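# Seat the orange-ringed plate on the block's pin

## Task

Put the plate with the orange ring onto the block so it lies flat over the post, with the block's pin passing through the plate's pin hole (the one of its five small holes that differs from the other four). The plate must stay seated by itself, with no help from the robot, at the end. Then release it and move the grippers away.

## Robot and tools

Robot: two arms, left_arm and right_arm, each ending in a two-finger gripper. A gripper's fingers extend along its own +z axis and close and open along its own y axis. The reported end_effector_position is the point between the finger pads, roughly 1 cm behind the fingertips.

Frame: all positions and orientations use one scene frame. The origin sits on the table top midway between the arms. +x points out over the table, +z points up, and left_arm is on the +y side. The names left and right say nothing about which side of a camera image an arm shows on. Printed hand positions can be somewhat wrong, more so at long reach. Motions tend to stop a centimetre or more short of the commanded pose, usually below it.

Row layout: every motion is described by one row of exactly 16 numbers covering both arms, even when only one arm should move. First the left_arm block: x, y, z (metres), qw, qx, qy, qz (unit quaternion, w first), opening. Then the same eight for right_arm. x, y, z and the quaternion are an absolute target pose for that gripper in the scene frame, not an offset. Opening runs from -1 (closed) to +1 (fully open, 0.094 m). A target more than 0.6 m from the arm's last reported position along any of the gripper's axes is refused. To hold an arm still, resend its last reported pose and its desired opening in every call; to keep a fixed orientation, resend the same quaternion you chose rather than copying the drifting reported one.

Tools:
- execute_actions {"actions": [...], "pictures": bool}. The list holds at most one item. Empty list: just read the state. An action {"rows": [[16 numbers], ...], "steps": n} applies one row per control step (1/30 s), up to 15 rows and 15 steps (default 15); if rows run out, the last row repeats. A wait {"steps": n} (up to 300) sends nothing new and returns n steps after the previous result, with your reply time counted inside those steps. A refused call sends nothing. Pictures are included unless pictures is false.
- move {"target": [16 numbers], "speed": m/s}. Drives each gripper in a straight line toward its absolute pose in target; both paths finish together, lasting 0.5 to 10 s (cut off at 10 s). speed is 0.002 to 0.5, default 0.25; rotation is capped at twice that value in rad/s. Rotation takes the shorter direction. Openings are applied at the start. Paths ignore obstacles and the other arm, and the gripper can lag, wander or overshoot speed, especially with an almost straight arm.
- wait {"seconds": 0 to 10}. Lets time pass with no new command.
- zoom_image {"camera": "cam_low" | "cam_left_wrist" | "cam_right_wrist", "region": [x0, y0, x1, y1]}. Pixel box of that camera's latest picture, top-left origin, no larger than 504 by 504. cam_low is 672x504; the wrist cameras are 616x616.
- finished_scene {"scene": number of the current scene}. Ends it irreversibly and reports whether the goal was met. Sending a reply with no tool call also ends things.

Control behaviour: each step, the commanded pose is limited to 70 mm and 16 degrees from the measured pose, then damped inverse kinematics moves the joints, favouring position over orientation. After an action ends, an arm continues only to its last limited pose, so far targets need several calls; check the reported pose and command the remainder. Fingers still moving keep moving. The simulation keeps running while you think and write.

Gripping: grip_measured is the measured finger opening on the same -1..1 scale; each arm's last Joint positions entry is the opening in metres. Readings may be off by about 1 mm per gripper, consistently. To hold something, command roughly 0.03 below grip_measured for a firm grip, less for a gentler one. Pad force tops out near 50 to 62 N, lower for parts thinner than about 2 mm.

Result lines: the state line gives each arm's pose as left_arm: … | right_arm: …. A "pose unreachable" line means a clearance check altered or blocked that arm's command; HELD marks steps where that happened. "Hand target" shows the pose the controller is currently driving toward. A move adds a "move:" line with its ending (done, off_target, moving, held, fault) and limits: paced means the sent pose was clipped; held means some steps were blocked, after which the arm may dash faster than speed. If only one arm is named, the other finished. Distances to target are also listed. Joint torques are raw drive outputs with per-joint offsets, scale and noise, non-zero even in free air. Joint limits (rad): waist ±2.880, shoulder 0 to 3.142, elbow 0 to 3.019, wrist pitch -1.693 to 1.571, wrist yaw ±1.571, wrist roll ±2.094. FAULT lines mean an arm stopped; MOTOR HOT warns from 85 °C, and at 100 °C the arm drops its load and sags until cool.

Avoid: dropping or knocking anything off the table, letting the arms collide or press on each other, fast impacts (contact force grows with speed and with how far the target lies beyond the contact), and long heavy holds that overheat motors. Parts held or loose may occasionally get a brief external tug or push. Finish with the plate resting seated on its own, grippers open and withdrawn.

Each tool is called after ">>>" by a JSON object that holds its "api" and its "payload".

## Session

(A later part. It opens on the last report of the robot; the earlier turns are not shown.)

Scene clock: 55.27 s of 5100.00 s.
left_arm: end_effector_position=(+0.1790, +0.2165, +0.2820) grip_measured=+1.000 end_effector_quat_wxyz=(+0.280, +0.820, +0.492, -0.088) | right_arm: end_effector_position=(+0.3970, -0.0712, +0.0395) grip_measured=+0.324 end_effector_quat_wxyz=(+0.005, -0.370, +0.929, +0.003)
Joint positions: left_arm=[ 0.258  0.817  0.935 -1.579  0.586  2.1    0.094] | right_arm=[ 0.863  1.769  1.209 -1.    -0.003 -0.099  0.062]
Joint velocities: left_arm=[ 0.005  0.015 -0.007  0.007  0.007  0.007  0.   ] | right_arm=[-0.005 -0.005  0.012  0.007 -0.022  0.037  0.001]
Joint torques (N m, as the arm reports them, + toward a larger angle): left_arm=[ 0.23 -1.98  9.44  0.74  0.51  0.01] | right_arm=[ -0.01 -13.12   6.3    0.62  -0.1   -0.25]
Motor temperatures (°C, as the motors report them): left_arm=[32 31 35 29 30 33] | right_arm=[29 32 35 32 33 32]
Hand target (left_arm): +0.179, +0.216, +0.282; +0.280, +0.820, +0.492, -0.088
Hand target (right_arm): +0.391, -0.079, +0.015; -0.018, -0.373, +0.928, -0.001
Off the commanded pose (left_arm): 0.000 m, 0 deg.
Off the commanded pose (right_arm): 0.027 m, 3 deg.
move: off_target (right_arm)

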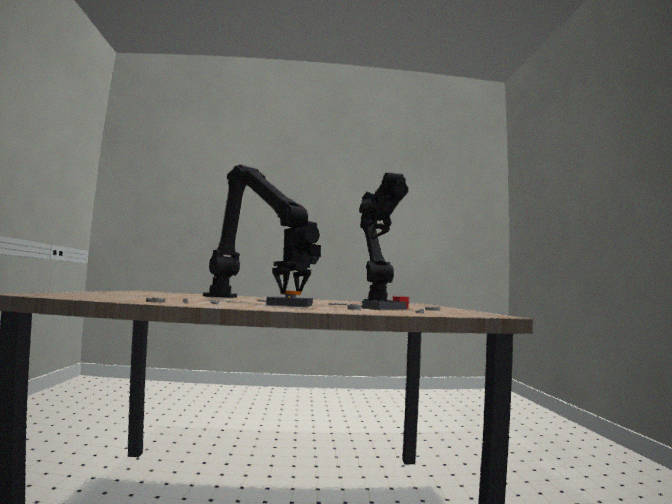

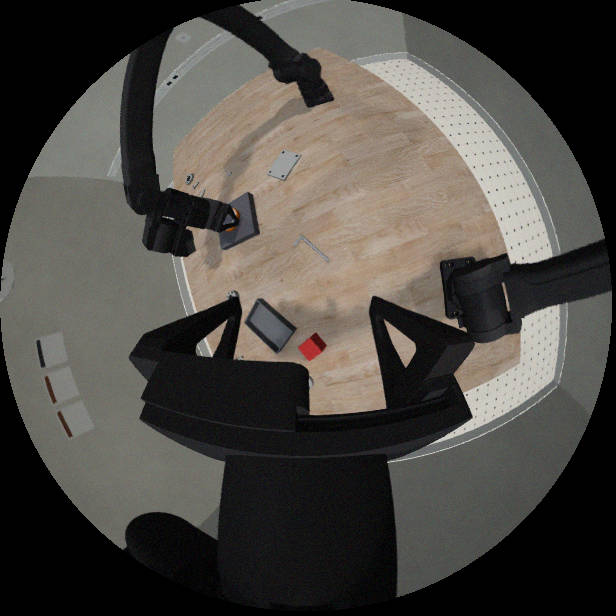

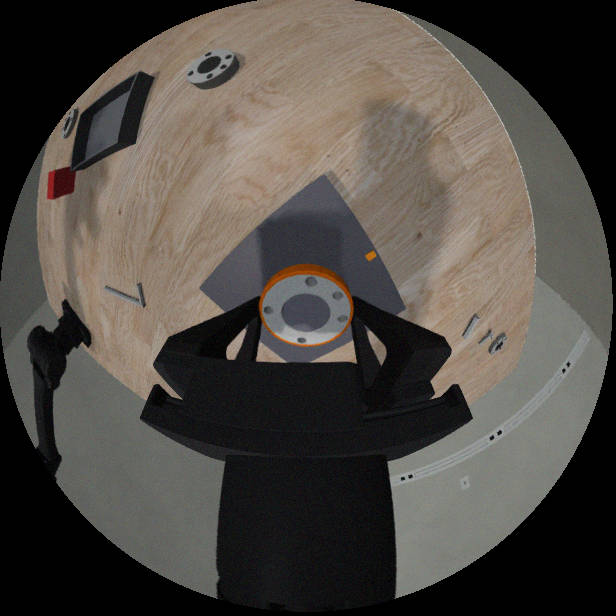

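>>> {"api": "move", "payload": {"target": [0.179, 0.2165, 0.282, 0.28, 0.82, 0.492, -0.088, 1, 0.3885, -0.080, 0.015, -0.024, -0.373, 0.9278, -0.003, 0.295], "speed": 0.02}}

>>> {"api": "zoom_image", "payload": {"camera": "cam_right_wrist", "region": [260, 260, 355, 350]}}

>>> {"api": "zoom_image", "payload": {"camera": "cam_low", "region": [270, 275, 315, 305]}}

Scene clock: 57.50 s of 5100.00 s.
left_arm: end_effector_position=(+0.1790, +0.2165, +0.2820) grip_measured=+1.000 end_effector_quat_wxyz=(+0.280, +0.820, +0.492, -0.088) | right_arm: end_effector_position=(+0.3970, -0.0712, +0.0395) grip_measured=+0.324 end_effector_quat_wxyz=(+0.005, -0.370, +0.929, +0.003)
Joint positions: left_arm=[ 0.258  0.817  0.935 -1.579  0.586  2.1    0.094] | right_arm=[ 0.863  1.769  1.209 -1.    -0.003 -0.099  0.062]
Joint velocities: left_arm=[ 0.005  0.005 -0.007 -0.002 -0.007 -0.007  0.   ] | right_arm=[ 0.005 -0.005 -0.012  0.017  0.007 -0.051  0.   ]
Joint torques (N m, as the arm reports them, + toward a larger angle): left_arm=[ 0.24 -1.99  9.43  0.72  0.5   0.01] | right_arm=[  0.2  -13.35   6.2    0.18  -0.16  -0.24]
Motor temperatures (°C, as the motors report them): left_arm=[32 31 35 29 30 33] | right_arm=[29 32 35 32 33 32]
Hand target (left_arm): +0.179, +0.216, +0.282; +0.280, +0.820, +0.492, -0.088
Hand target (right_arm): +0.387, -0.080, +0.017; -0.024, -0.373, +0.928, -0.002
Off the commanded pose (left_arm): 0.000 m, 0 deg.
Off the commanded pose (right_arm): 0.027 m, 3 deg.
move: off_target (right_arm)

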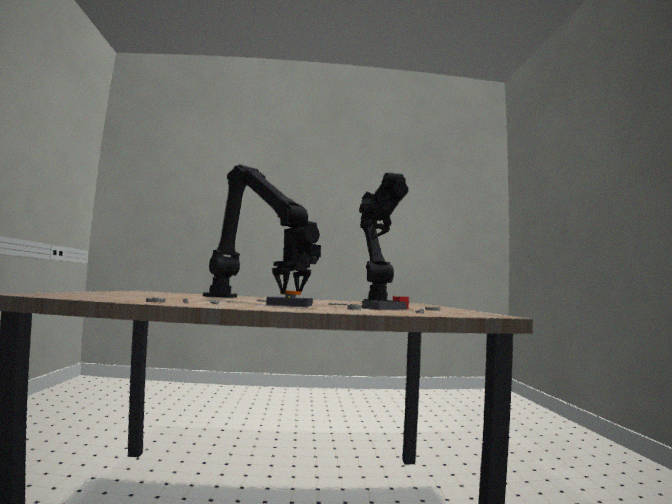

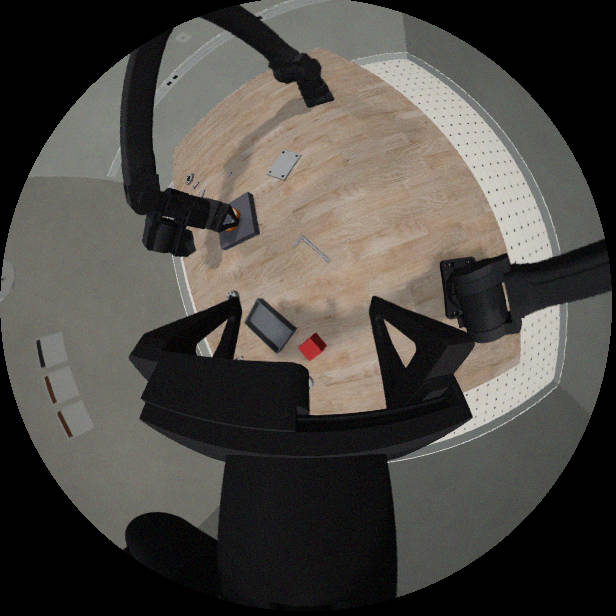

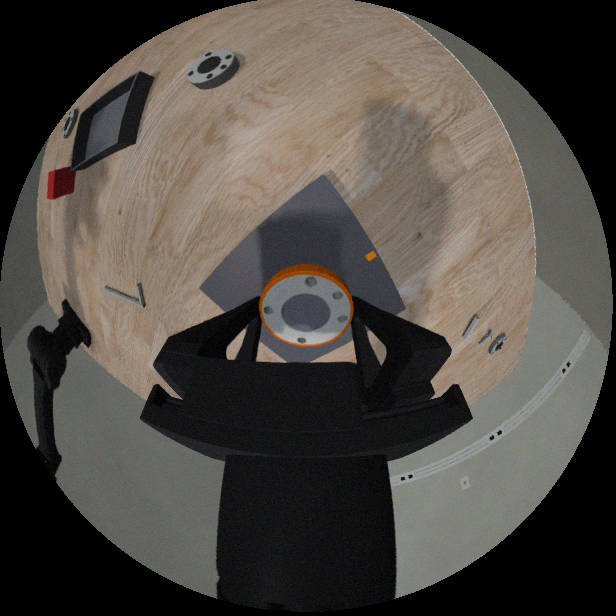

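Region (260, 260, 355, 350) of cam_right_wrist's 616x616 image, scaled by 5.305, with more detail than that image has; it fills the top 477 rows of this view, and the rest is white.

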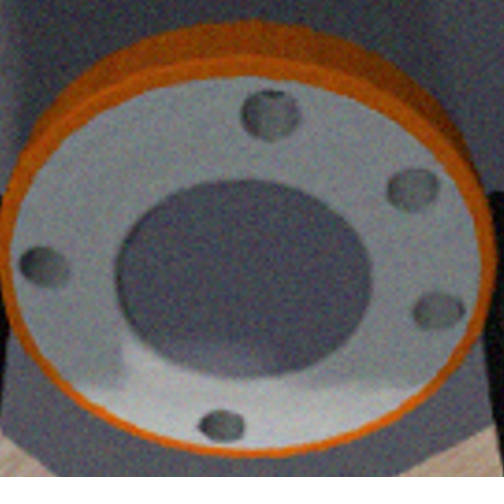

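Region (270, 275, 315, 305) of cam_low's 672x504 image, scaled by 11.200, with more detail than that image has.

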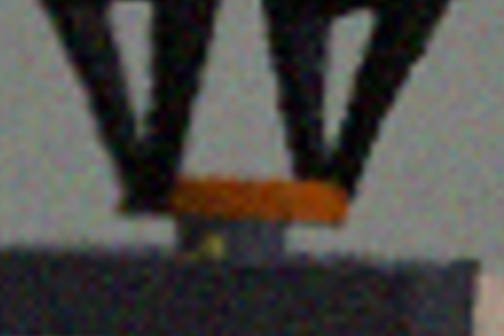

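>>> {"api": "move", "payload": {"target": [0.179, 0.2165, 0.282, 0.28, 0.82, 0.492, -0.088, 1, 0.3865, -0.0808, 0.013, -0.032, -0.373, 0.9278, -0.003, 0.295], "speed": 0.03}}

>>> {"api": "zoom_image", "payload": {"camera": "cam_right_wrist", "region": [260, 260, 355, 350]}}

>>> {"api": "zoom_image", "payload": {"camera": "cam_low", "region": [270, 275, 315, 305]}}

Scene clock: 59.87 s of 5100.00 s.
left_arm: end_effector_position=(+0.1790, +0.2165, +0.2820) grip_measured=+1.000 end_effector_quat_wxyz=(+0.280, +0.820, +0.492, -0.088) | right_arm: end_effector_position=(+0.3967, -0.0714, +0.0389) grip_measured=+0.324 end_effector_quat_wxyz=(+0.003, -0.370, +0.929, +0.004)
Joint positions: left_arm=[ 0.258  0.817  0.935 -1.579  0.586  2.1    0.094] | right_arm=[ 0.863  1.77   1.209 -1.    -0.006 -0.099  0.062]
Joint velocities: left_arm=[ 0.005  0.005 -0.017 -0.012  0.051 -0.051  0.   ] | right_arm=[-0.005 -0.015  0.012 -0.002 -0.037  0.007 -0.   ]
Joint torques (N m, as the arm reports them, + toward a larger angle): left_arm=[ 0.28 -2.04  9.42  0.72  0.5   0.02] | right_arm=[  0.22 -12.86   6.46  -0.21  -0.24  -0.24]
Motor temperatures (°C, as the motors report them): left_arm=[32 31 35 29 30 33] | right_arm=[29 32 35 32 33 32]
Hand target (left_arm): +0.179, +0.216, +0.282; +0.280, +0.820, +0.492, -0.088
Hand target (right_arm): +0.385, -0.081, +0.015; -0.032, -0.372, +0.927, -0.002
Off the commanded pose (left_arm): 0.000 m, 0 deg.
Off the commanded pose (right_arm): 0.029 m, 4 deg.
move: off_target (right_arm)

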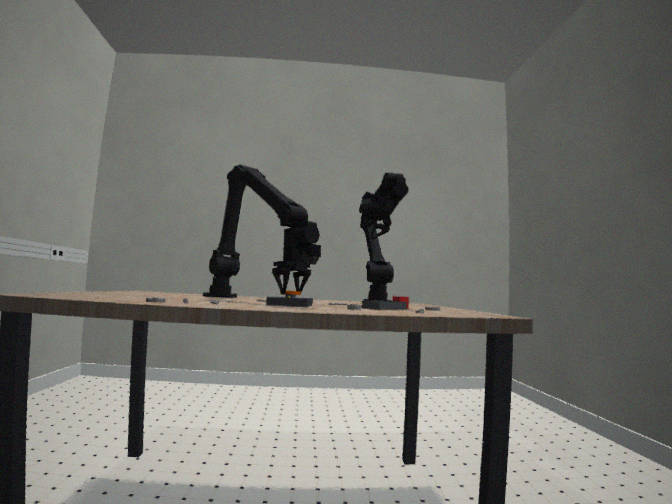

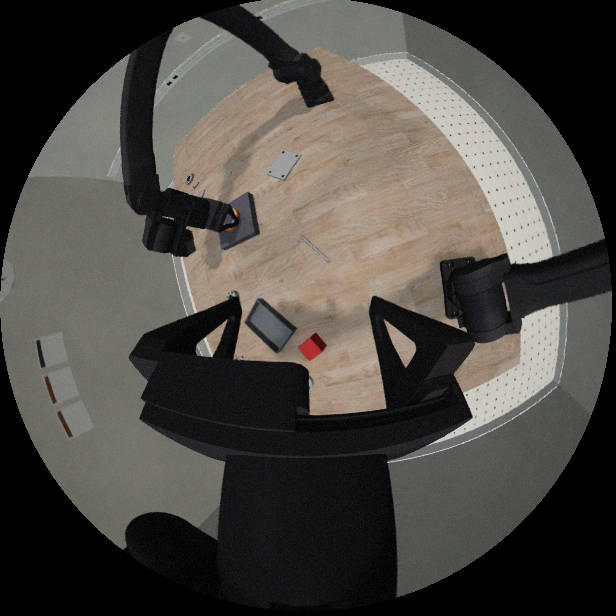

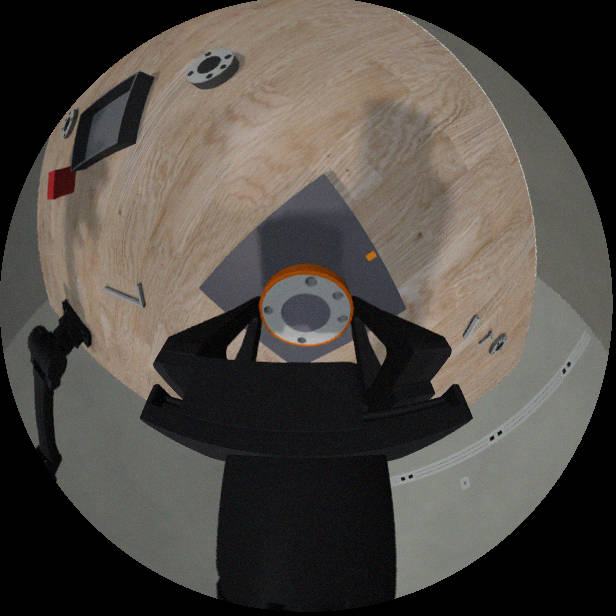

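Region (260, 260, 355, 350) of cam_right_wrist's 616x616 image, scaled by 5.305, with more detail than that image has; it fills the top 477 rows of this view, and the rest is white.

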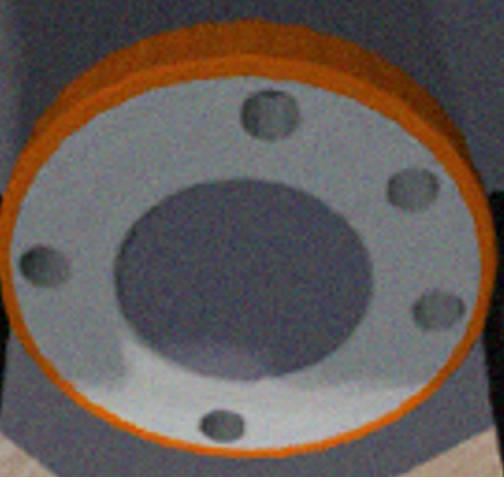

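Region (270, 275, 315, 305) of cam_low's 672x504 image, scaled by 11.200, with more detail than that image has.

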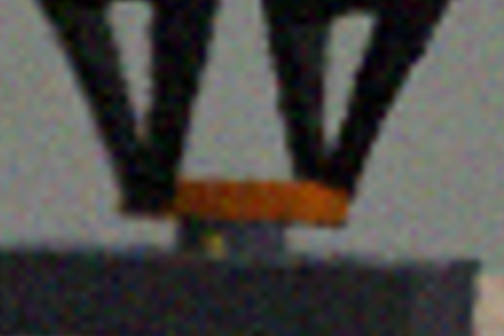

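>>> {"api": "move", "payload": {"target": [0.179, 0.2165, 0.282, 0.28, 0.82, 0.492, -0.088, 1, 0.3825, -0.077, 0.008, -0.032, -0.378, 0.9258, -0.005, 0.295], "speed": 0.03}}

>>> {"api": "zoom_image", "payload": {"camera": "cam_right_wrist", "region": [260, 260, 355, 350]}}

>>> {"api": "zoom_image", "payload": {"camera": "cam_low", "region": [270, 275, 315, 305]}}

Scene clock: 62.27 s of 5100.00 s.
left_arm: end_effector_position=(+0.1790, +0.2165, +0.2820) grip_measured=+1.000 end_effector_quat_wxyz=(+0.280, +0.820, +0.492, -0.088) | right_arm: end_effector_position=(+0.3966, -0.0715, +0.0381) grip_measured=+0.324 end_effector_quat_wxyz=(+0.003, -0.370, +0.929, +0.004)
Joint positions: left_arm=[ 0.258  0.817  0.935 -1.579  0.586  2.1    0.094] | right_arm=[ 0.863  1.772  1.209 -1.    -0.006 -0.099  0.062]
Joint velocities: left_arm=[-0.005 -0.024  0.002 -0.002 -0.037 -0.007  0.   ] | right_arm=[-0.015 -0.015 -0.022  0.017  0.007 -0.007 -0.   ]
Joint torques (N m, as the arm reports them, + toward a larger angle): left_arm=[ 0.17 -2.07  9.46  0.73  0.51  0.01] | right_arm=[  1.   -12.55   5.94   0.14  -0.07  -0.22]
Motor temperatures (°C, as the motors report them): left_arm=[32 31 35 29 30 33] | right_arm=[29 32 34 32 33 32]
Hand target (left_arm): +0.179, +0.216, +0.282; +0.280, +0.820, +0.492, -0.088
Hand target (right_arm): +0.381, -0.078, +0.010; -0.032, -0.378, +0.925, -0.005
Off the commanded pose (left_arm): 0.000 m, 0 deg.
Off the commanded pose (right_arm): 0.034 m, 4 deg.
move: off_target (right_arm)

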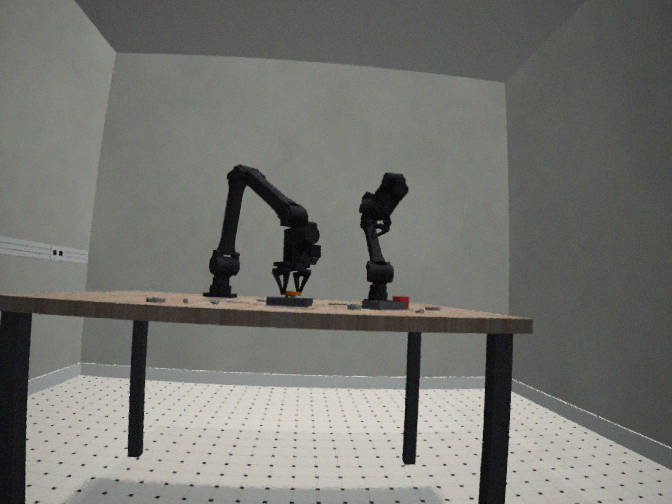

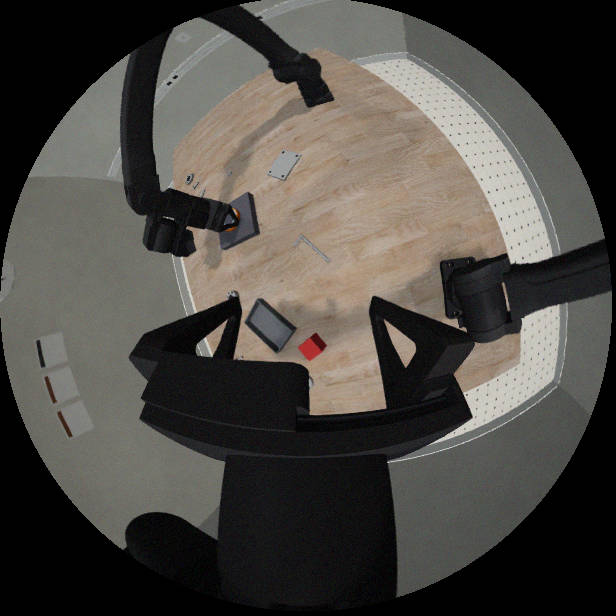

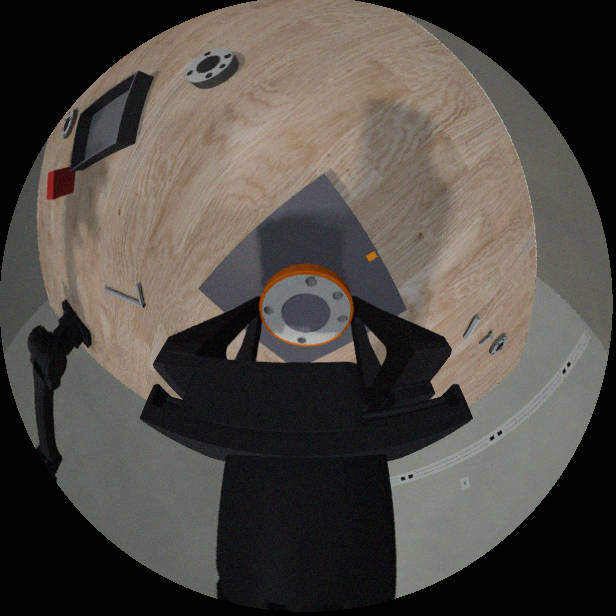

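Region (260, 260, 355, 350) of cam_right_wrist's 616x616 image, scaled by 5.305, with more detail than that image has; it fills the top 477 rows of this view, and the rest is white.

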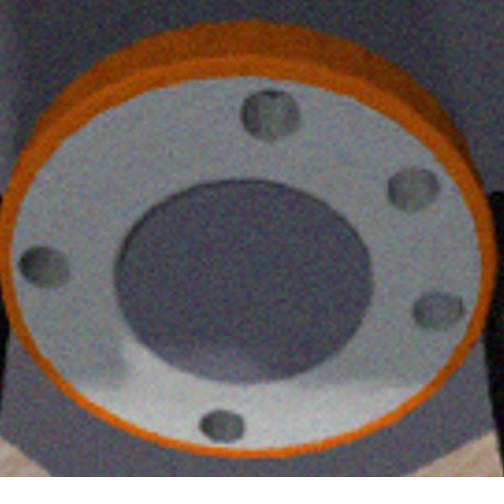

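Region (270, 275, 315, 305) of cam_low's 672x504 image, scaled by 11.200, with more detail than that image has.

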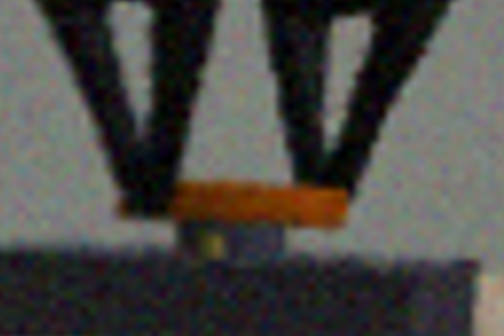

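>>> {"api": "move", "payload": {"target": [0.179, 0.2165, 0.282, 0.28, 0.82, 0.492, -0.088, 1, 0.3915, -0.0795, 0.015, -0.025, -0.371, 0.9283, 0.012, 0.295], "speed": 0.02}}

>>> {"api": "zoom_image", "payload": {"camera": "cam_right_wrist", "region": [260, 260, 355, 350]}}

>>> {"api": "zoom_image", "payload": {"camera": "cam_low", "region": [270, 275, 315, 305]}}

Scene clock: 65.97 s of 5100.00 s.
left_arm: end_effector_position=(+0.1790, +0.2165, +0.2820) grip_measured=+1.000 end_effector_quat_wxyz=(+0.280, +0.820, +0.492, -0.088) | right_arm: end_effector_position=(+0.3970, -0.0714, +0.0358) grip_measured=+0.324 end_effector_quat_wxyz=(-0.002, -0.367, +0.930, +0.017)
Joint positions: left_arm=[ 0.258  0.817  0.935 -1.579  0.586  2.1    0.094] | right_arm=[ 0.853  1.777  1.209 -0.997 -0.033 -0.104  0.062]
Joint velocities: left_arm=[-0.005 -0.015 -0.002  0.012 -0.007 -0.051  0.   ] | right_arm=[-0.034 -0.005 -0.017  0.007 -0.022 -0.037  0.   ]
Joint torques (N m, as the arm reports them, + toward a larger angle): left_arm=[ 0.27 -2.01  9.42  0.72  0.51  0.01] | right_arm=[ -0.04 -13.8    6.4    0.24  -0.18  -0.3 ]
Motor temperatures (°C, as the motors report them): left_arm=[32 31 35 29 30 33] | right_arm=[29 32 34 32 33 32]
Hand target (left_arm): +0.179, +0.216, +0.282; +0.280, +0.820, +0.492, -0.088
Hand target (right_arm): +0.391, -0.080, +0.016; -0.025, -0.371, +0.928, +0.013
Off the commanded pose (left_arm): 0.000 m, 0 deg.
Off the commanded pose (right_arm): 0.023 m, 3 deg.
move: off_target (right_arm)

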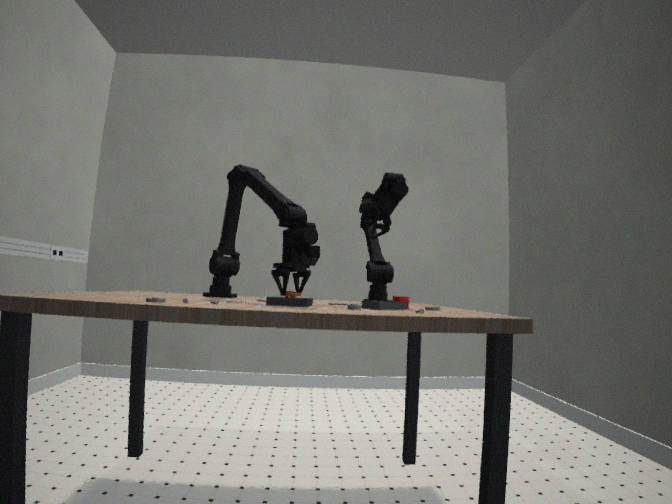

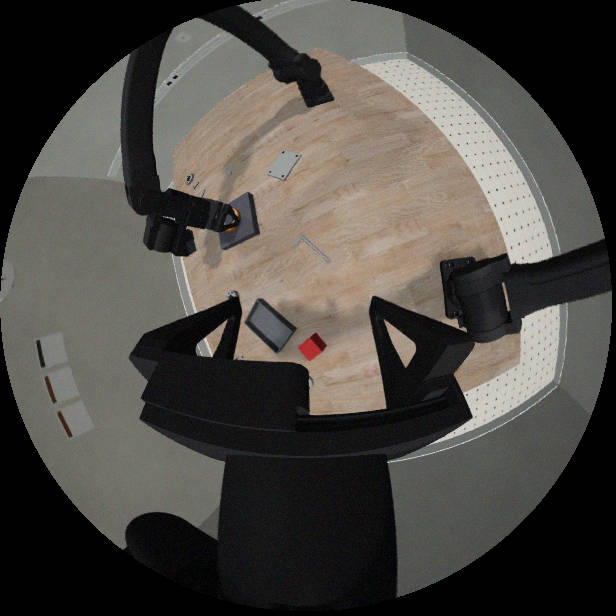

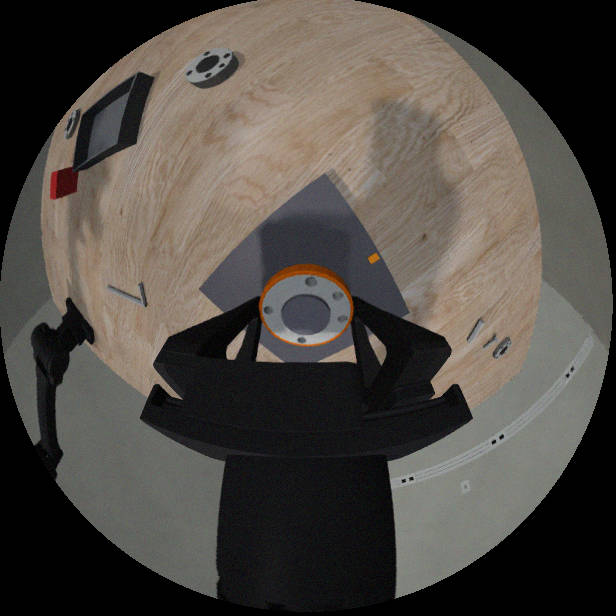

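Region (260, 260, 355, 350) of cam_right_wrist's 616x616 image, scaled by 5.305, with more detail than that image has; it fills the top 477 rows of this view, and the rest is white.

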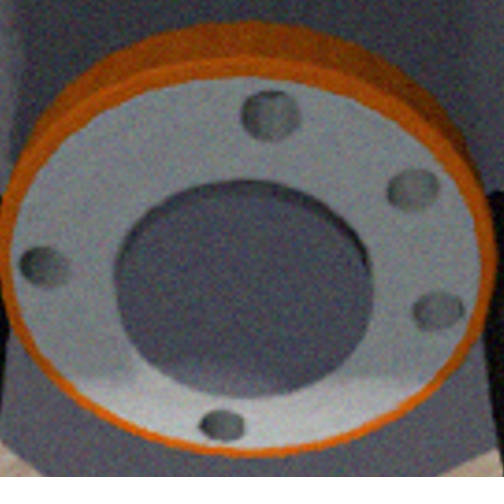

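Region (270, 275, 315, 305) of cam_low's 672x504 image, scaled by 11.200, with more detail than that image has.

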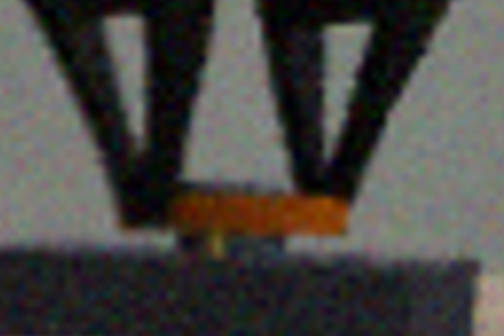

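Freed. Continue down.

>>> {"api": "move", "payload": {"target": [0.179, 0.2165, 0.282, 0.28, 0.82, 0.492, -0.088, 1, 0.3912, -0.079, 0.008, -0.024, -0.371, 0.9283, 0.012, 0.295], "speed": 0.02}}

>>> {"api": "zoom_image", "payload": {"camera": "cam_right_wrist", "region": [260, 240, 390, 350]}}

>>> {"api": "zoom_image", "payload": {"camera": "cam_low", "region": [270, 275, 315, 305]}}

Scene clock: 68.17 s of 5100.00 s.
left_arm: end_effector_position=(+0.1790, +0.2165, +0.2820) grip_measured=+1.000 end_effector_quat_wxyz=(+0.280, +0.820, +0.492, -0.088) | right_arm: end_effector_position=(+0.3969, -0.0715, +0.0303) grip_measured=+0.324 end_effector_quat_wxyz=(-0.002, -0.368, +0.930, +0.017)
Joint positions: left_arm=[ 0.258  0.817  0.935 -1.579  0.586  2.1    0.094] | right_arm=[ 0.853  1.785  1.203 -0.983 -0.033 -0.104  0.062]
Joint velocities: left_arm=[-0.005 -0.015 -0.007 -0.017 -0.007 -0.037  0.   ] | right_arm=[ 0.005 -0.005  0.007  0.002 -0.007  0.037 -0.   ]
Joint torques (N m, as the arm reports them, + toward a larger angle): left_arm=[ 0.25 -1.98  9.41  0.72  0.51  0.01] | right_arm=[  0.07 -13.61   6.23   0.45  -0.12  -0.26]
Motor temperatures (°C, as the motors report them): left_arm=[32 31 35 29 30 33] | right_arm=[29 32 34 32 33 32]
Hand target (left_arm): +0.179, +0.216, +0.282; +0.280, +0.820, +0.492, -0.088
Hand target (right_arm): +0.390, -0.079, +0.009; -0.024, -0.371, +0.928, +0.013
Off the commanded pose (left_arm): 0.000 m, 0 deg.
Off the commanded pose (right_arm): 0.024 m, 3 deg.
move: off_target (right_arm)

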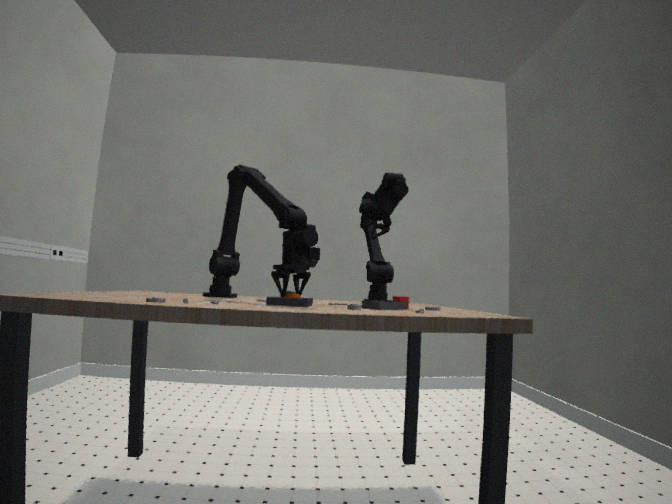

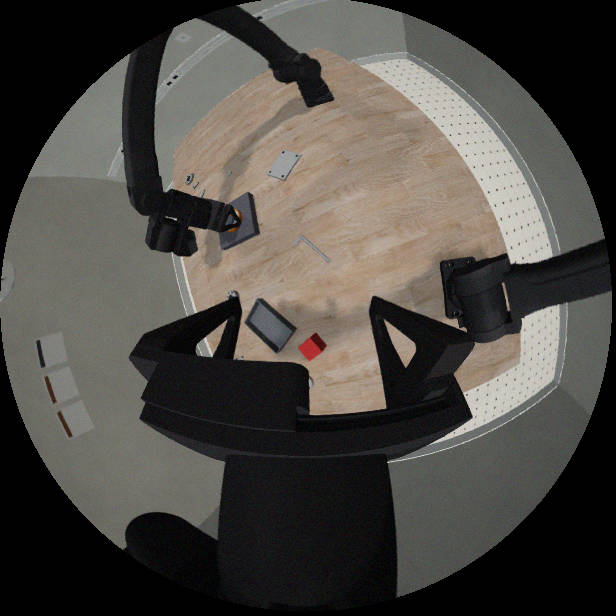

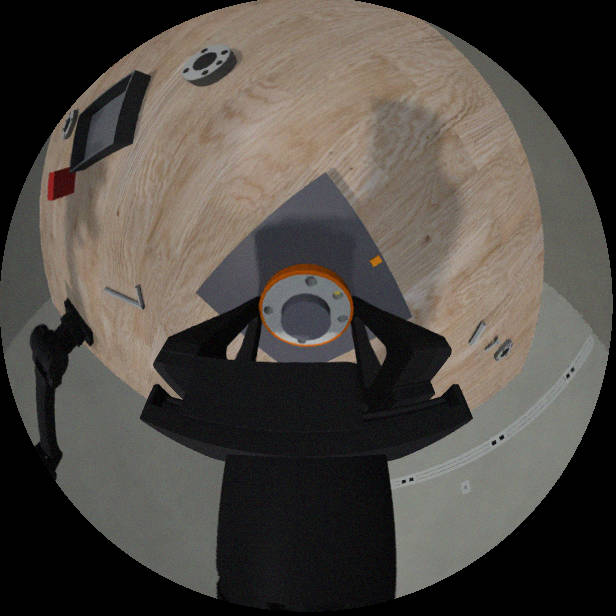

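Region (260, 240, 390, 350) of cam_right_wrist's 616x616 image, scaled by 3.877, with more detail than that image has; it fills the top 426 rows of this view, and the rest is white.

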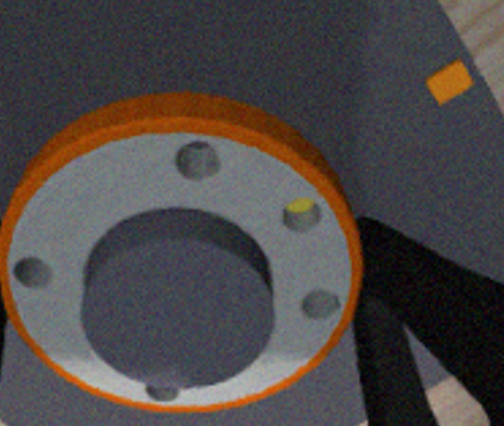

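Region (270, 275, 315, 305) of cam_low's 672x504 image, scaled by 11.200, with more detail than that image has.

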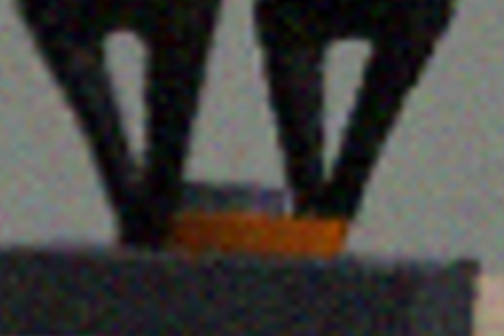

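Pin is in the hole. A little further down to seat.

>>> {"api": "move", "payload": {"target": [0.179, 0.2165, 0.282, 0.28, 0.82, 0.492, -0.088, 1, 0.391, -0.0792, 0.002, -0.025, -0.371, 0.9283, 0.012, 0.295], "speed": 0.025}}

Scene clock: 69.93 s of 5100.00 s.
left_arm: end_effector_position=(+0.1790, +0.2165, +0.2820) grip_measured=+1.000 end_effector_quat_wxyz=(+0.280, +0.820, +0.492, -0.088) | right_arm: end_effector_position=(+0.3968, -0.0715, +0.0297) grip_measured=+0.324 end_effector_quat_wxyz=(-0.001, -0.368, +0.930, +0.017)
Joint positions: left_arm=[ 0.258  0.817  0.935 -1.579  0.586  2.1    0.094] | right_arm=[ 0.853  1.785  1.201 -0.98  -0.033 -0.104  0.062]
Joint velocities: left_arm=[-0.005  0.005 -0.012  0.007 -0.037  0.051  0.   ] | right_arm=[-0.005  0.005 -0.017 -0.017  0.022 -0.022  0.   ]
Joint torques (N m, as the arm reports them, + toward a larger angle): left_arm=[ 0.25 -2.01  9.4   0.73  0.51  0.01] | right_arm=[ -0.02 -12.94   5.95   0.71  -0.15  -0.27]
Motor temperatures (°C, as the motors report them): left_arm=[32 31 35 29 30 33] | right_arm=[29 32 34 32 33 32]
Hand target (left_arm): +0.179, +0.216, +0.282; +0.280, +0.820, +0.492, -0.088
Hand target (right_arm): +0.389, -0.080, +0.004; -0.025, -0.371, +0.928, +0.013
Off the commanded pose (left_arm): 0.000 m, 0 deg.
Off the commanded pose (right_arm): 0.029 m, 3 deg.
move: off_target (right_arm)

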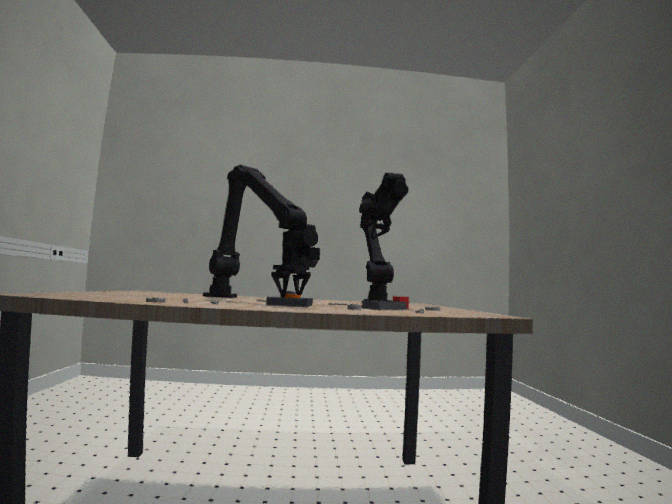

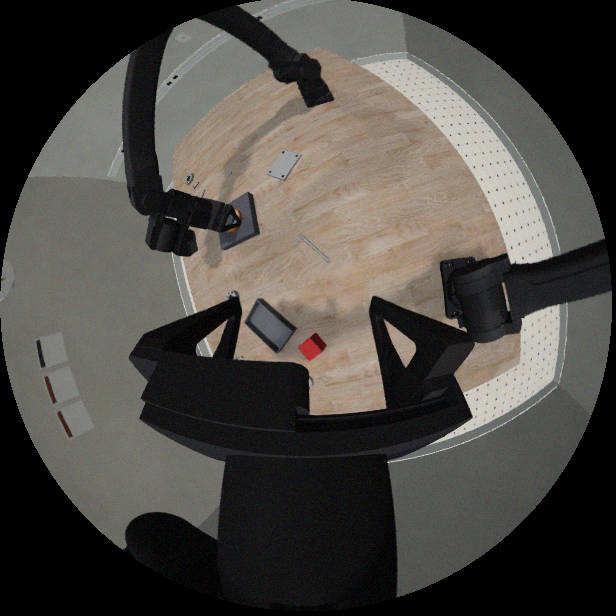

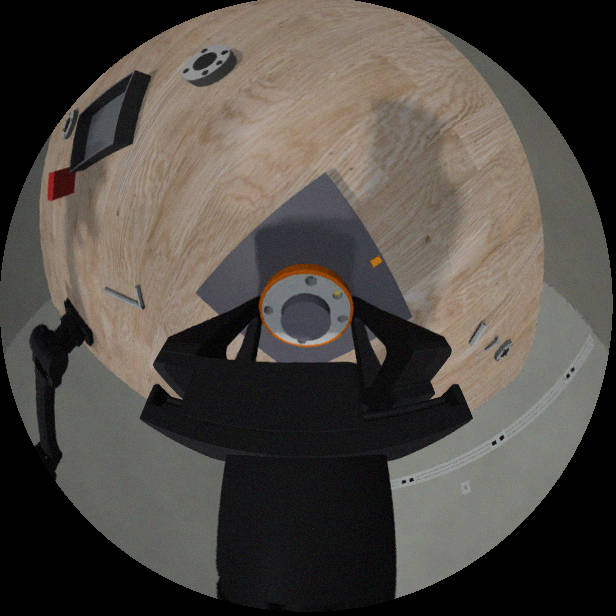

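Seated. Release without pressing.

>>> {"api": "execute_actions", "payload": {"actions": [{"rows": [[0.179, 0.2165, 0.282, 0.28, 0.82, 0.492, -0.088, 1, 0.395, -0.074, 0.022, -0.012, -0.369, 0.929, 0.016, 0.295],[0.179, 0.2165, 0.282, 0.28, 0.82, 0.492, -0.088, 1, 0.395, -0.074, 0.022, -0.012, -0.369, 0.929, 0.016, 0.295],[0.179, 0.2165, 0.282, 0.28, 0.82, 0.492, -0.088, 1, 0.395, -0.074, 0.022, -0.012, -0.369, 0.929, 0.016, 0.295],[0.179, 0.2165, 0.282, 0.28, 0.82, 0.492, -0.088, 1, 0.395, -0.074, 0.022, -0.012, -0.369, 0.929, 0.016, 0.32],[0.179, 0.2165, 0.282, 0.28, 0.82, 0.492, -0.088, 1, 0.395, -0.074, 0.022, -0.012, -0.369, 0.929, 0.016, 0.34],[0.179, 0.2165, 0.282, 0.28, 0.82, 0.492, -0.088, 1, 0.395, -0.074, 0.022, -0.012, -0.369, 0.929, 0.016, 0.38],[0.179, 0.2165, 0.282, 0.28, 0.82, 0.492, -0.088, 1, 0.395, -0.074, 0.022, -0.012, -0.369, 0.929, 0.016, 0.5],[0.179, 0.2165, 0.282, 0.28, 0.82, 0.492, -0.088, 1, 0.395, -0.074, 0.022, -0.012, -0.369, 0.929, 0.016, 0.9]], "steps": 15}], "pictures": false}}

>>> {"api": "move", "payload": {"target": [0.179, 0.2165, 0.282, 0.28, 0.82, 0.492, -0.088, 1, 0.39, -0.085, 0.15, 0, -0.369, 0.929, 0.0, 1], "speed": 0.15}}

>>> {"api": "zoom_image", "payload": {"camera": "cam_low", "region": [260, 275, 320, 315]}}

>>> {"api": "zoom_image", "payload": {"camera": "cam_right_wrist", "region": [230, 160, 380, 310]}}

Scene clock: 71.67 s of 5100.00 s.
left_arm: end_effector_position=(+0.1790, +0.2165, +0.2820) grip_measured=+1.000 end_effector_quat_wxyz=(+0.280, +0.820, +0.492, -0.088) | right_arm: end_effector_position=(+0.3965, -0.0712, +0.0297) grip_measured=+0.898 end_effector_quat_wxyz=(-0.002, -0.368, +0.930, +0.018)
Joint positions: left_arm=[ 0.258  0.817  0.935 -1.579  0.586  2.1    0.094] | right_arm=[ 0.853  1.785  1.201 -0.98  -0.036 -0.104  0.089]
Joint velocities: left_arm=[-0.015  0.005  0.002 -0.002 -0.022  0.037  0.   ] | right_arm=[ 0.005 -0.015  0.017  0.002 -0.037 -0.081 -0.001]
Joint torques (N m, as the arm reports them, + toward a larger angle): left_arm=[ 0.2  -2.1   9.44  0.74  0.51  0.01] | right_arm=[  0.31 -15.25   7.42   0.12  -0.06  -0.2 ]
Motor temperatures (°C, as the motors report them): left_arm=[32 31 35 29 30 33] | right_arm=[29 32 34 32 33 32]
Hand target (left_arm): +0.179, +0.216, +0.282; +0.280, +0.820, +0.492, -0.088
Hand target (right_arm): +0.395, -0.074, +0.022; -0.012, -0.369, +0.929, +0.016
Off the commanded pose (left_arm): 0.000 m, 0 deg.
Off the commanded pose (right_arm): 0.008 m, 1 deg.
Steps of this call (steps 1 to 37: nothing new was sent; steps 38 to 52: all 15 steps of this action). Readings (end_effector_position):
38: left_arm (+0.1790, +0.2165, +0.2820) | right_arm (+0.3968, -0.0715, +0.0297)
39: left_arm (+0.1790, +0.2165, +0.2820) | right_arm (+0.3968, -0.0715, +0.0297)
41: left_arm (+0.1790, +0.2165, +0.2820) | right_arm (+0.3968, -0.0715, +0.0297)
45: left_arm (+0.1790, +0.2165, +0.2820) | right_arm (+0.3966, -0.0713, +0.0297)
52: the state above

Scene clock: 73.13 s of 5100.00 s.
left_arm: end_effector_position=(+0.1790, +0.2165, +0.2820) grip_measured=+1.000 end_effector_quat_wxyz=(+0.280, +0.820, +0.492, -0.088) | right_arm: end_effector_position=(+0.3765, -0.0932, +0.1280) grip_measured=+1.000 end_effector_quat_wxyz=(-0.025, -0.367, +0.930, -0.005)
Joint positions: left_arm=[ 0.258  0.817  0.935 -1.579  0.586  2.1    0.094] | right_arm=[ 0.853  1.634  1.285 -1.273 -0.004 -0.104  0.094]
Joint velocities: left_arm=[ 0.015 -0.005  0.007  0.017  0.066  0.037  0.   ] | right_arm=[-0.005 -0.024  0.002  0.022  0.037  0.007  0.   ]
Joint torques (N m, as the arm reports them, + toward a larger angle): left_arm=[ 0.32 -1.97  9.42  0.71  0.51  0.01] | right_arm=[  0.42 -15.65  11.97  -0.11   0.2   -0.17]
Motor temperatures (°C, as the motors report them): left_arm=[32 31 35 29 30 33] | right_arm=[29 32 35 32 33 32]
Hand target (left_arm): +0.179, +0.216, +0.282; +0.280, +0.820, +0.492, -0.088
Hand target (right_arm): +0.391, -0.084, +0.150; -0.000, -0.369, +0.929, +0.000
Off the commanded pose (left_arm): 0.000 m, 0 deg.
Off the commanded pose (right_arm): 0.027 m, 3 deg.
move: off_target (right_arm)

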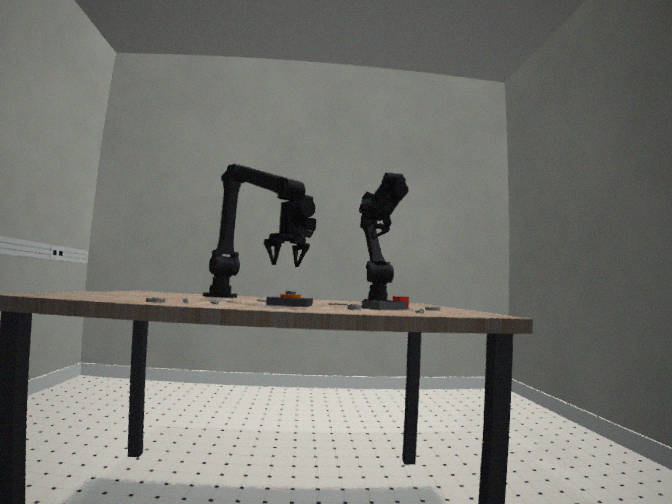

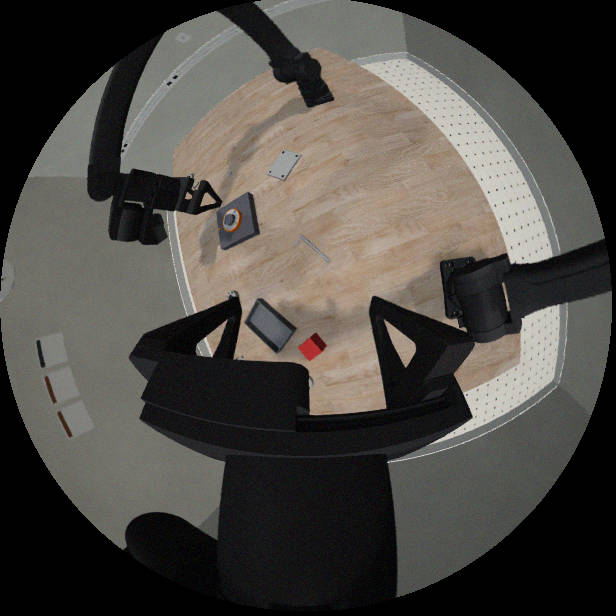

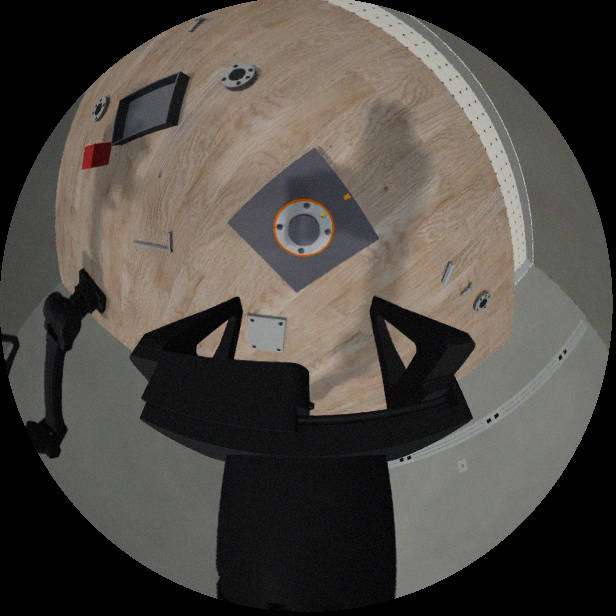

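Region (260, 275, 320, 315) of cam_low's 672x504 image, scaled by 8.400, with more detail than that image has.

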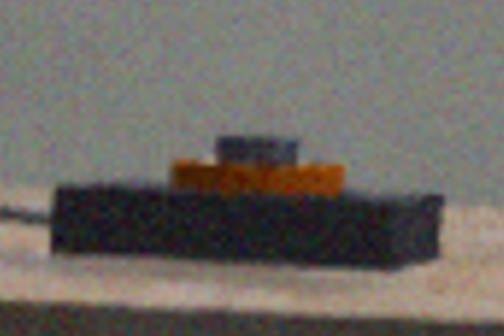

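Region (230, 160, 380, 310) of cam_right_wrist's 616x616 image, scaled by 3.360, with more detail than that image has.

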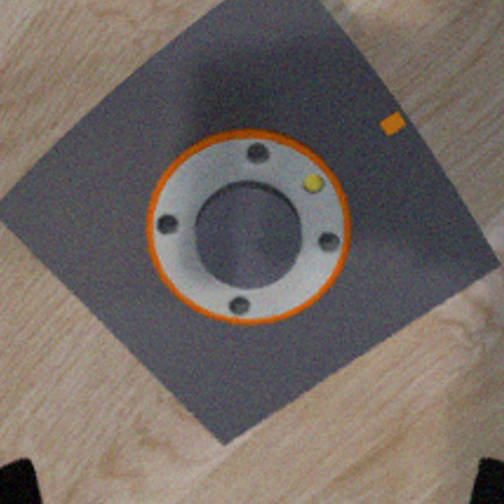

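>>> {"api": "move", "payload": {"target": [0.179, 0.2165, 0.282, 0.28, 0.82, 0.492, -0.088, 1, 0.30, -0.17, 0.2, 0, -0.369, 0.929, 0.0, 1], "speed": 0.2}}

>>> {"api": "finished_scene", "payload": {"scene": 1}}

Scene clock: 74.90 s of 5100.00 s.
left_arm: end_effector_position=(+0.1790, +0.2165, +0.2820) grip_measured=+1.000 end_effector_quat_wxyz=(+0.280, +0.820, +0.492, -0.088) | right_arm: end_effector_position=(+0.3030, -0.1622, +0.2080) grip_measured=+1.000 end_effector_quat_wxyz=(+0.012, -0.365, +0.931, +0.005)
Joint positions: left_arm=[ 0.258  0.817  0.935 -1.579  0.586  2.1    0.094] | right_arm=[ 0.823  1.273  1.119 -1.391 -0.004 -0.128  0.094]
Joint velocities: left_arm=[-0.005 -0.005 -0.007 -0.022 -0.066 -0.022  0.   ] | right_arm=[ 0.005 -0.005 -0.032 -0.007 -0.066 -0.022  0.   ]
Joint torques (N m, as the arm reports them, + toward a larger angle): left_arm=[ 0.1  -1.9   9.41  0.73  0.51  0.01] | right_arm=[-0.03 -8.81  7.87  0.05  0.17 -0.28]
Motor temperatures (°C, as the motors report them): left_arm=[32 31 35 29 30 33] | right_arm=[29 32 35 32 33 32]
Hand target (left_arm): +0.179, +0.216, +0.282; +0.280, +0.820, +0.492, -0.088
Hand target (right_arm): +0.300, -0.168, +0.201; -0.000, -0.369, +0.929, +0.000
Off the commanded pose (left_arm): 0.000 m, 0 deg.
Off the commanded pose (right_arm): 0.012 m, 2 deg.
move: off_target (right_arm)

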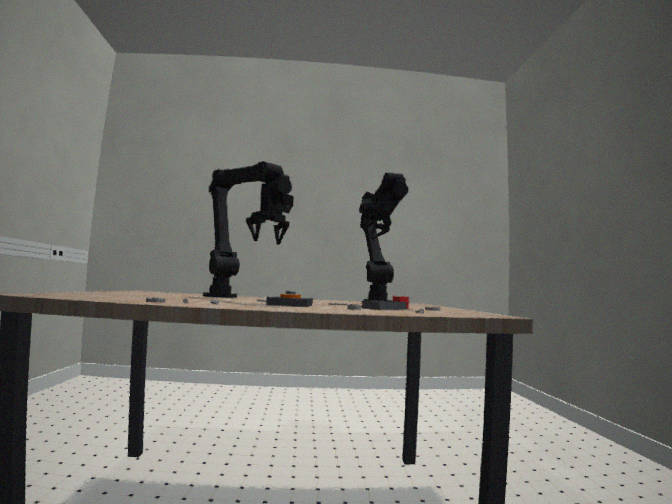

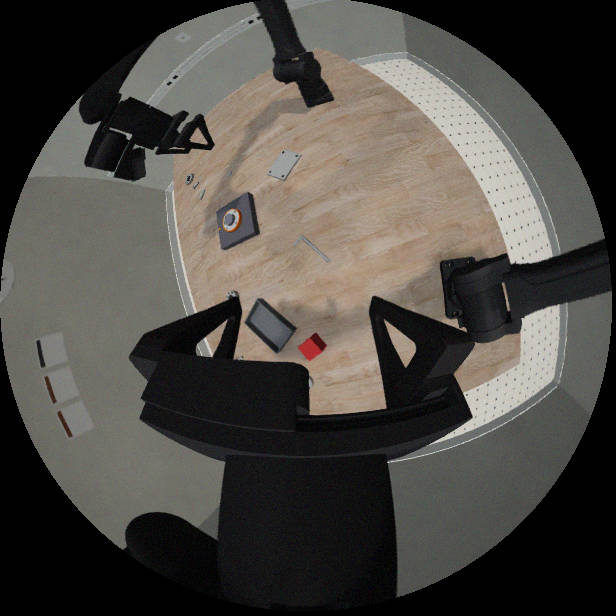

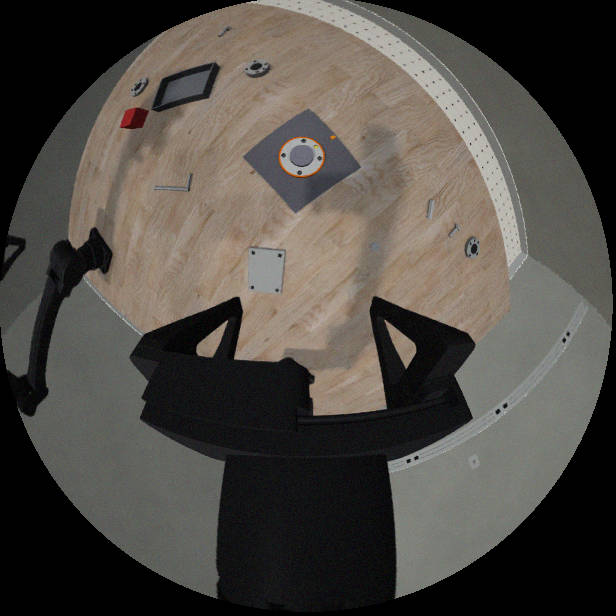

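The scene is finished: the task was done.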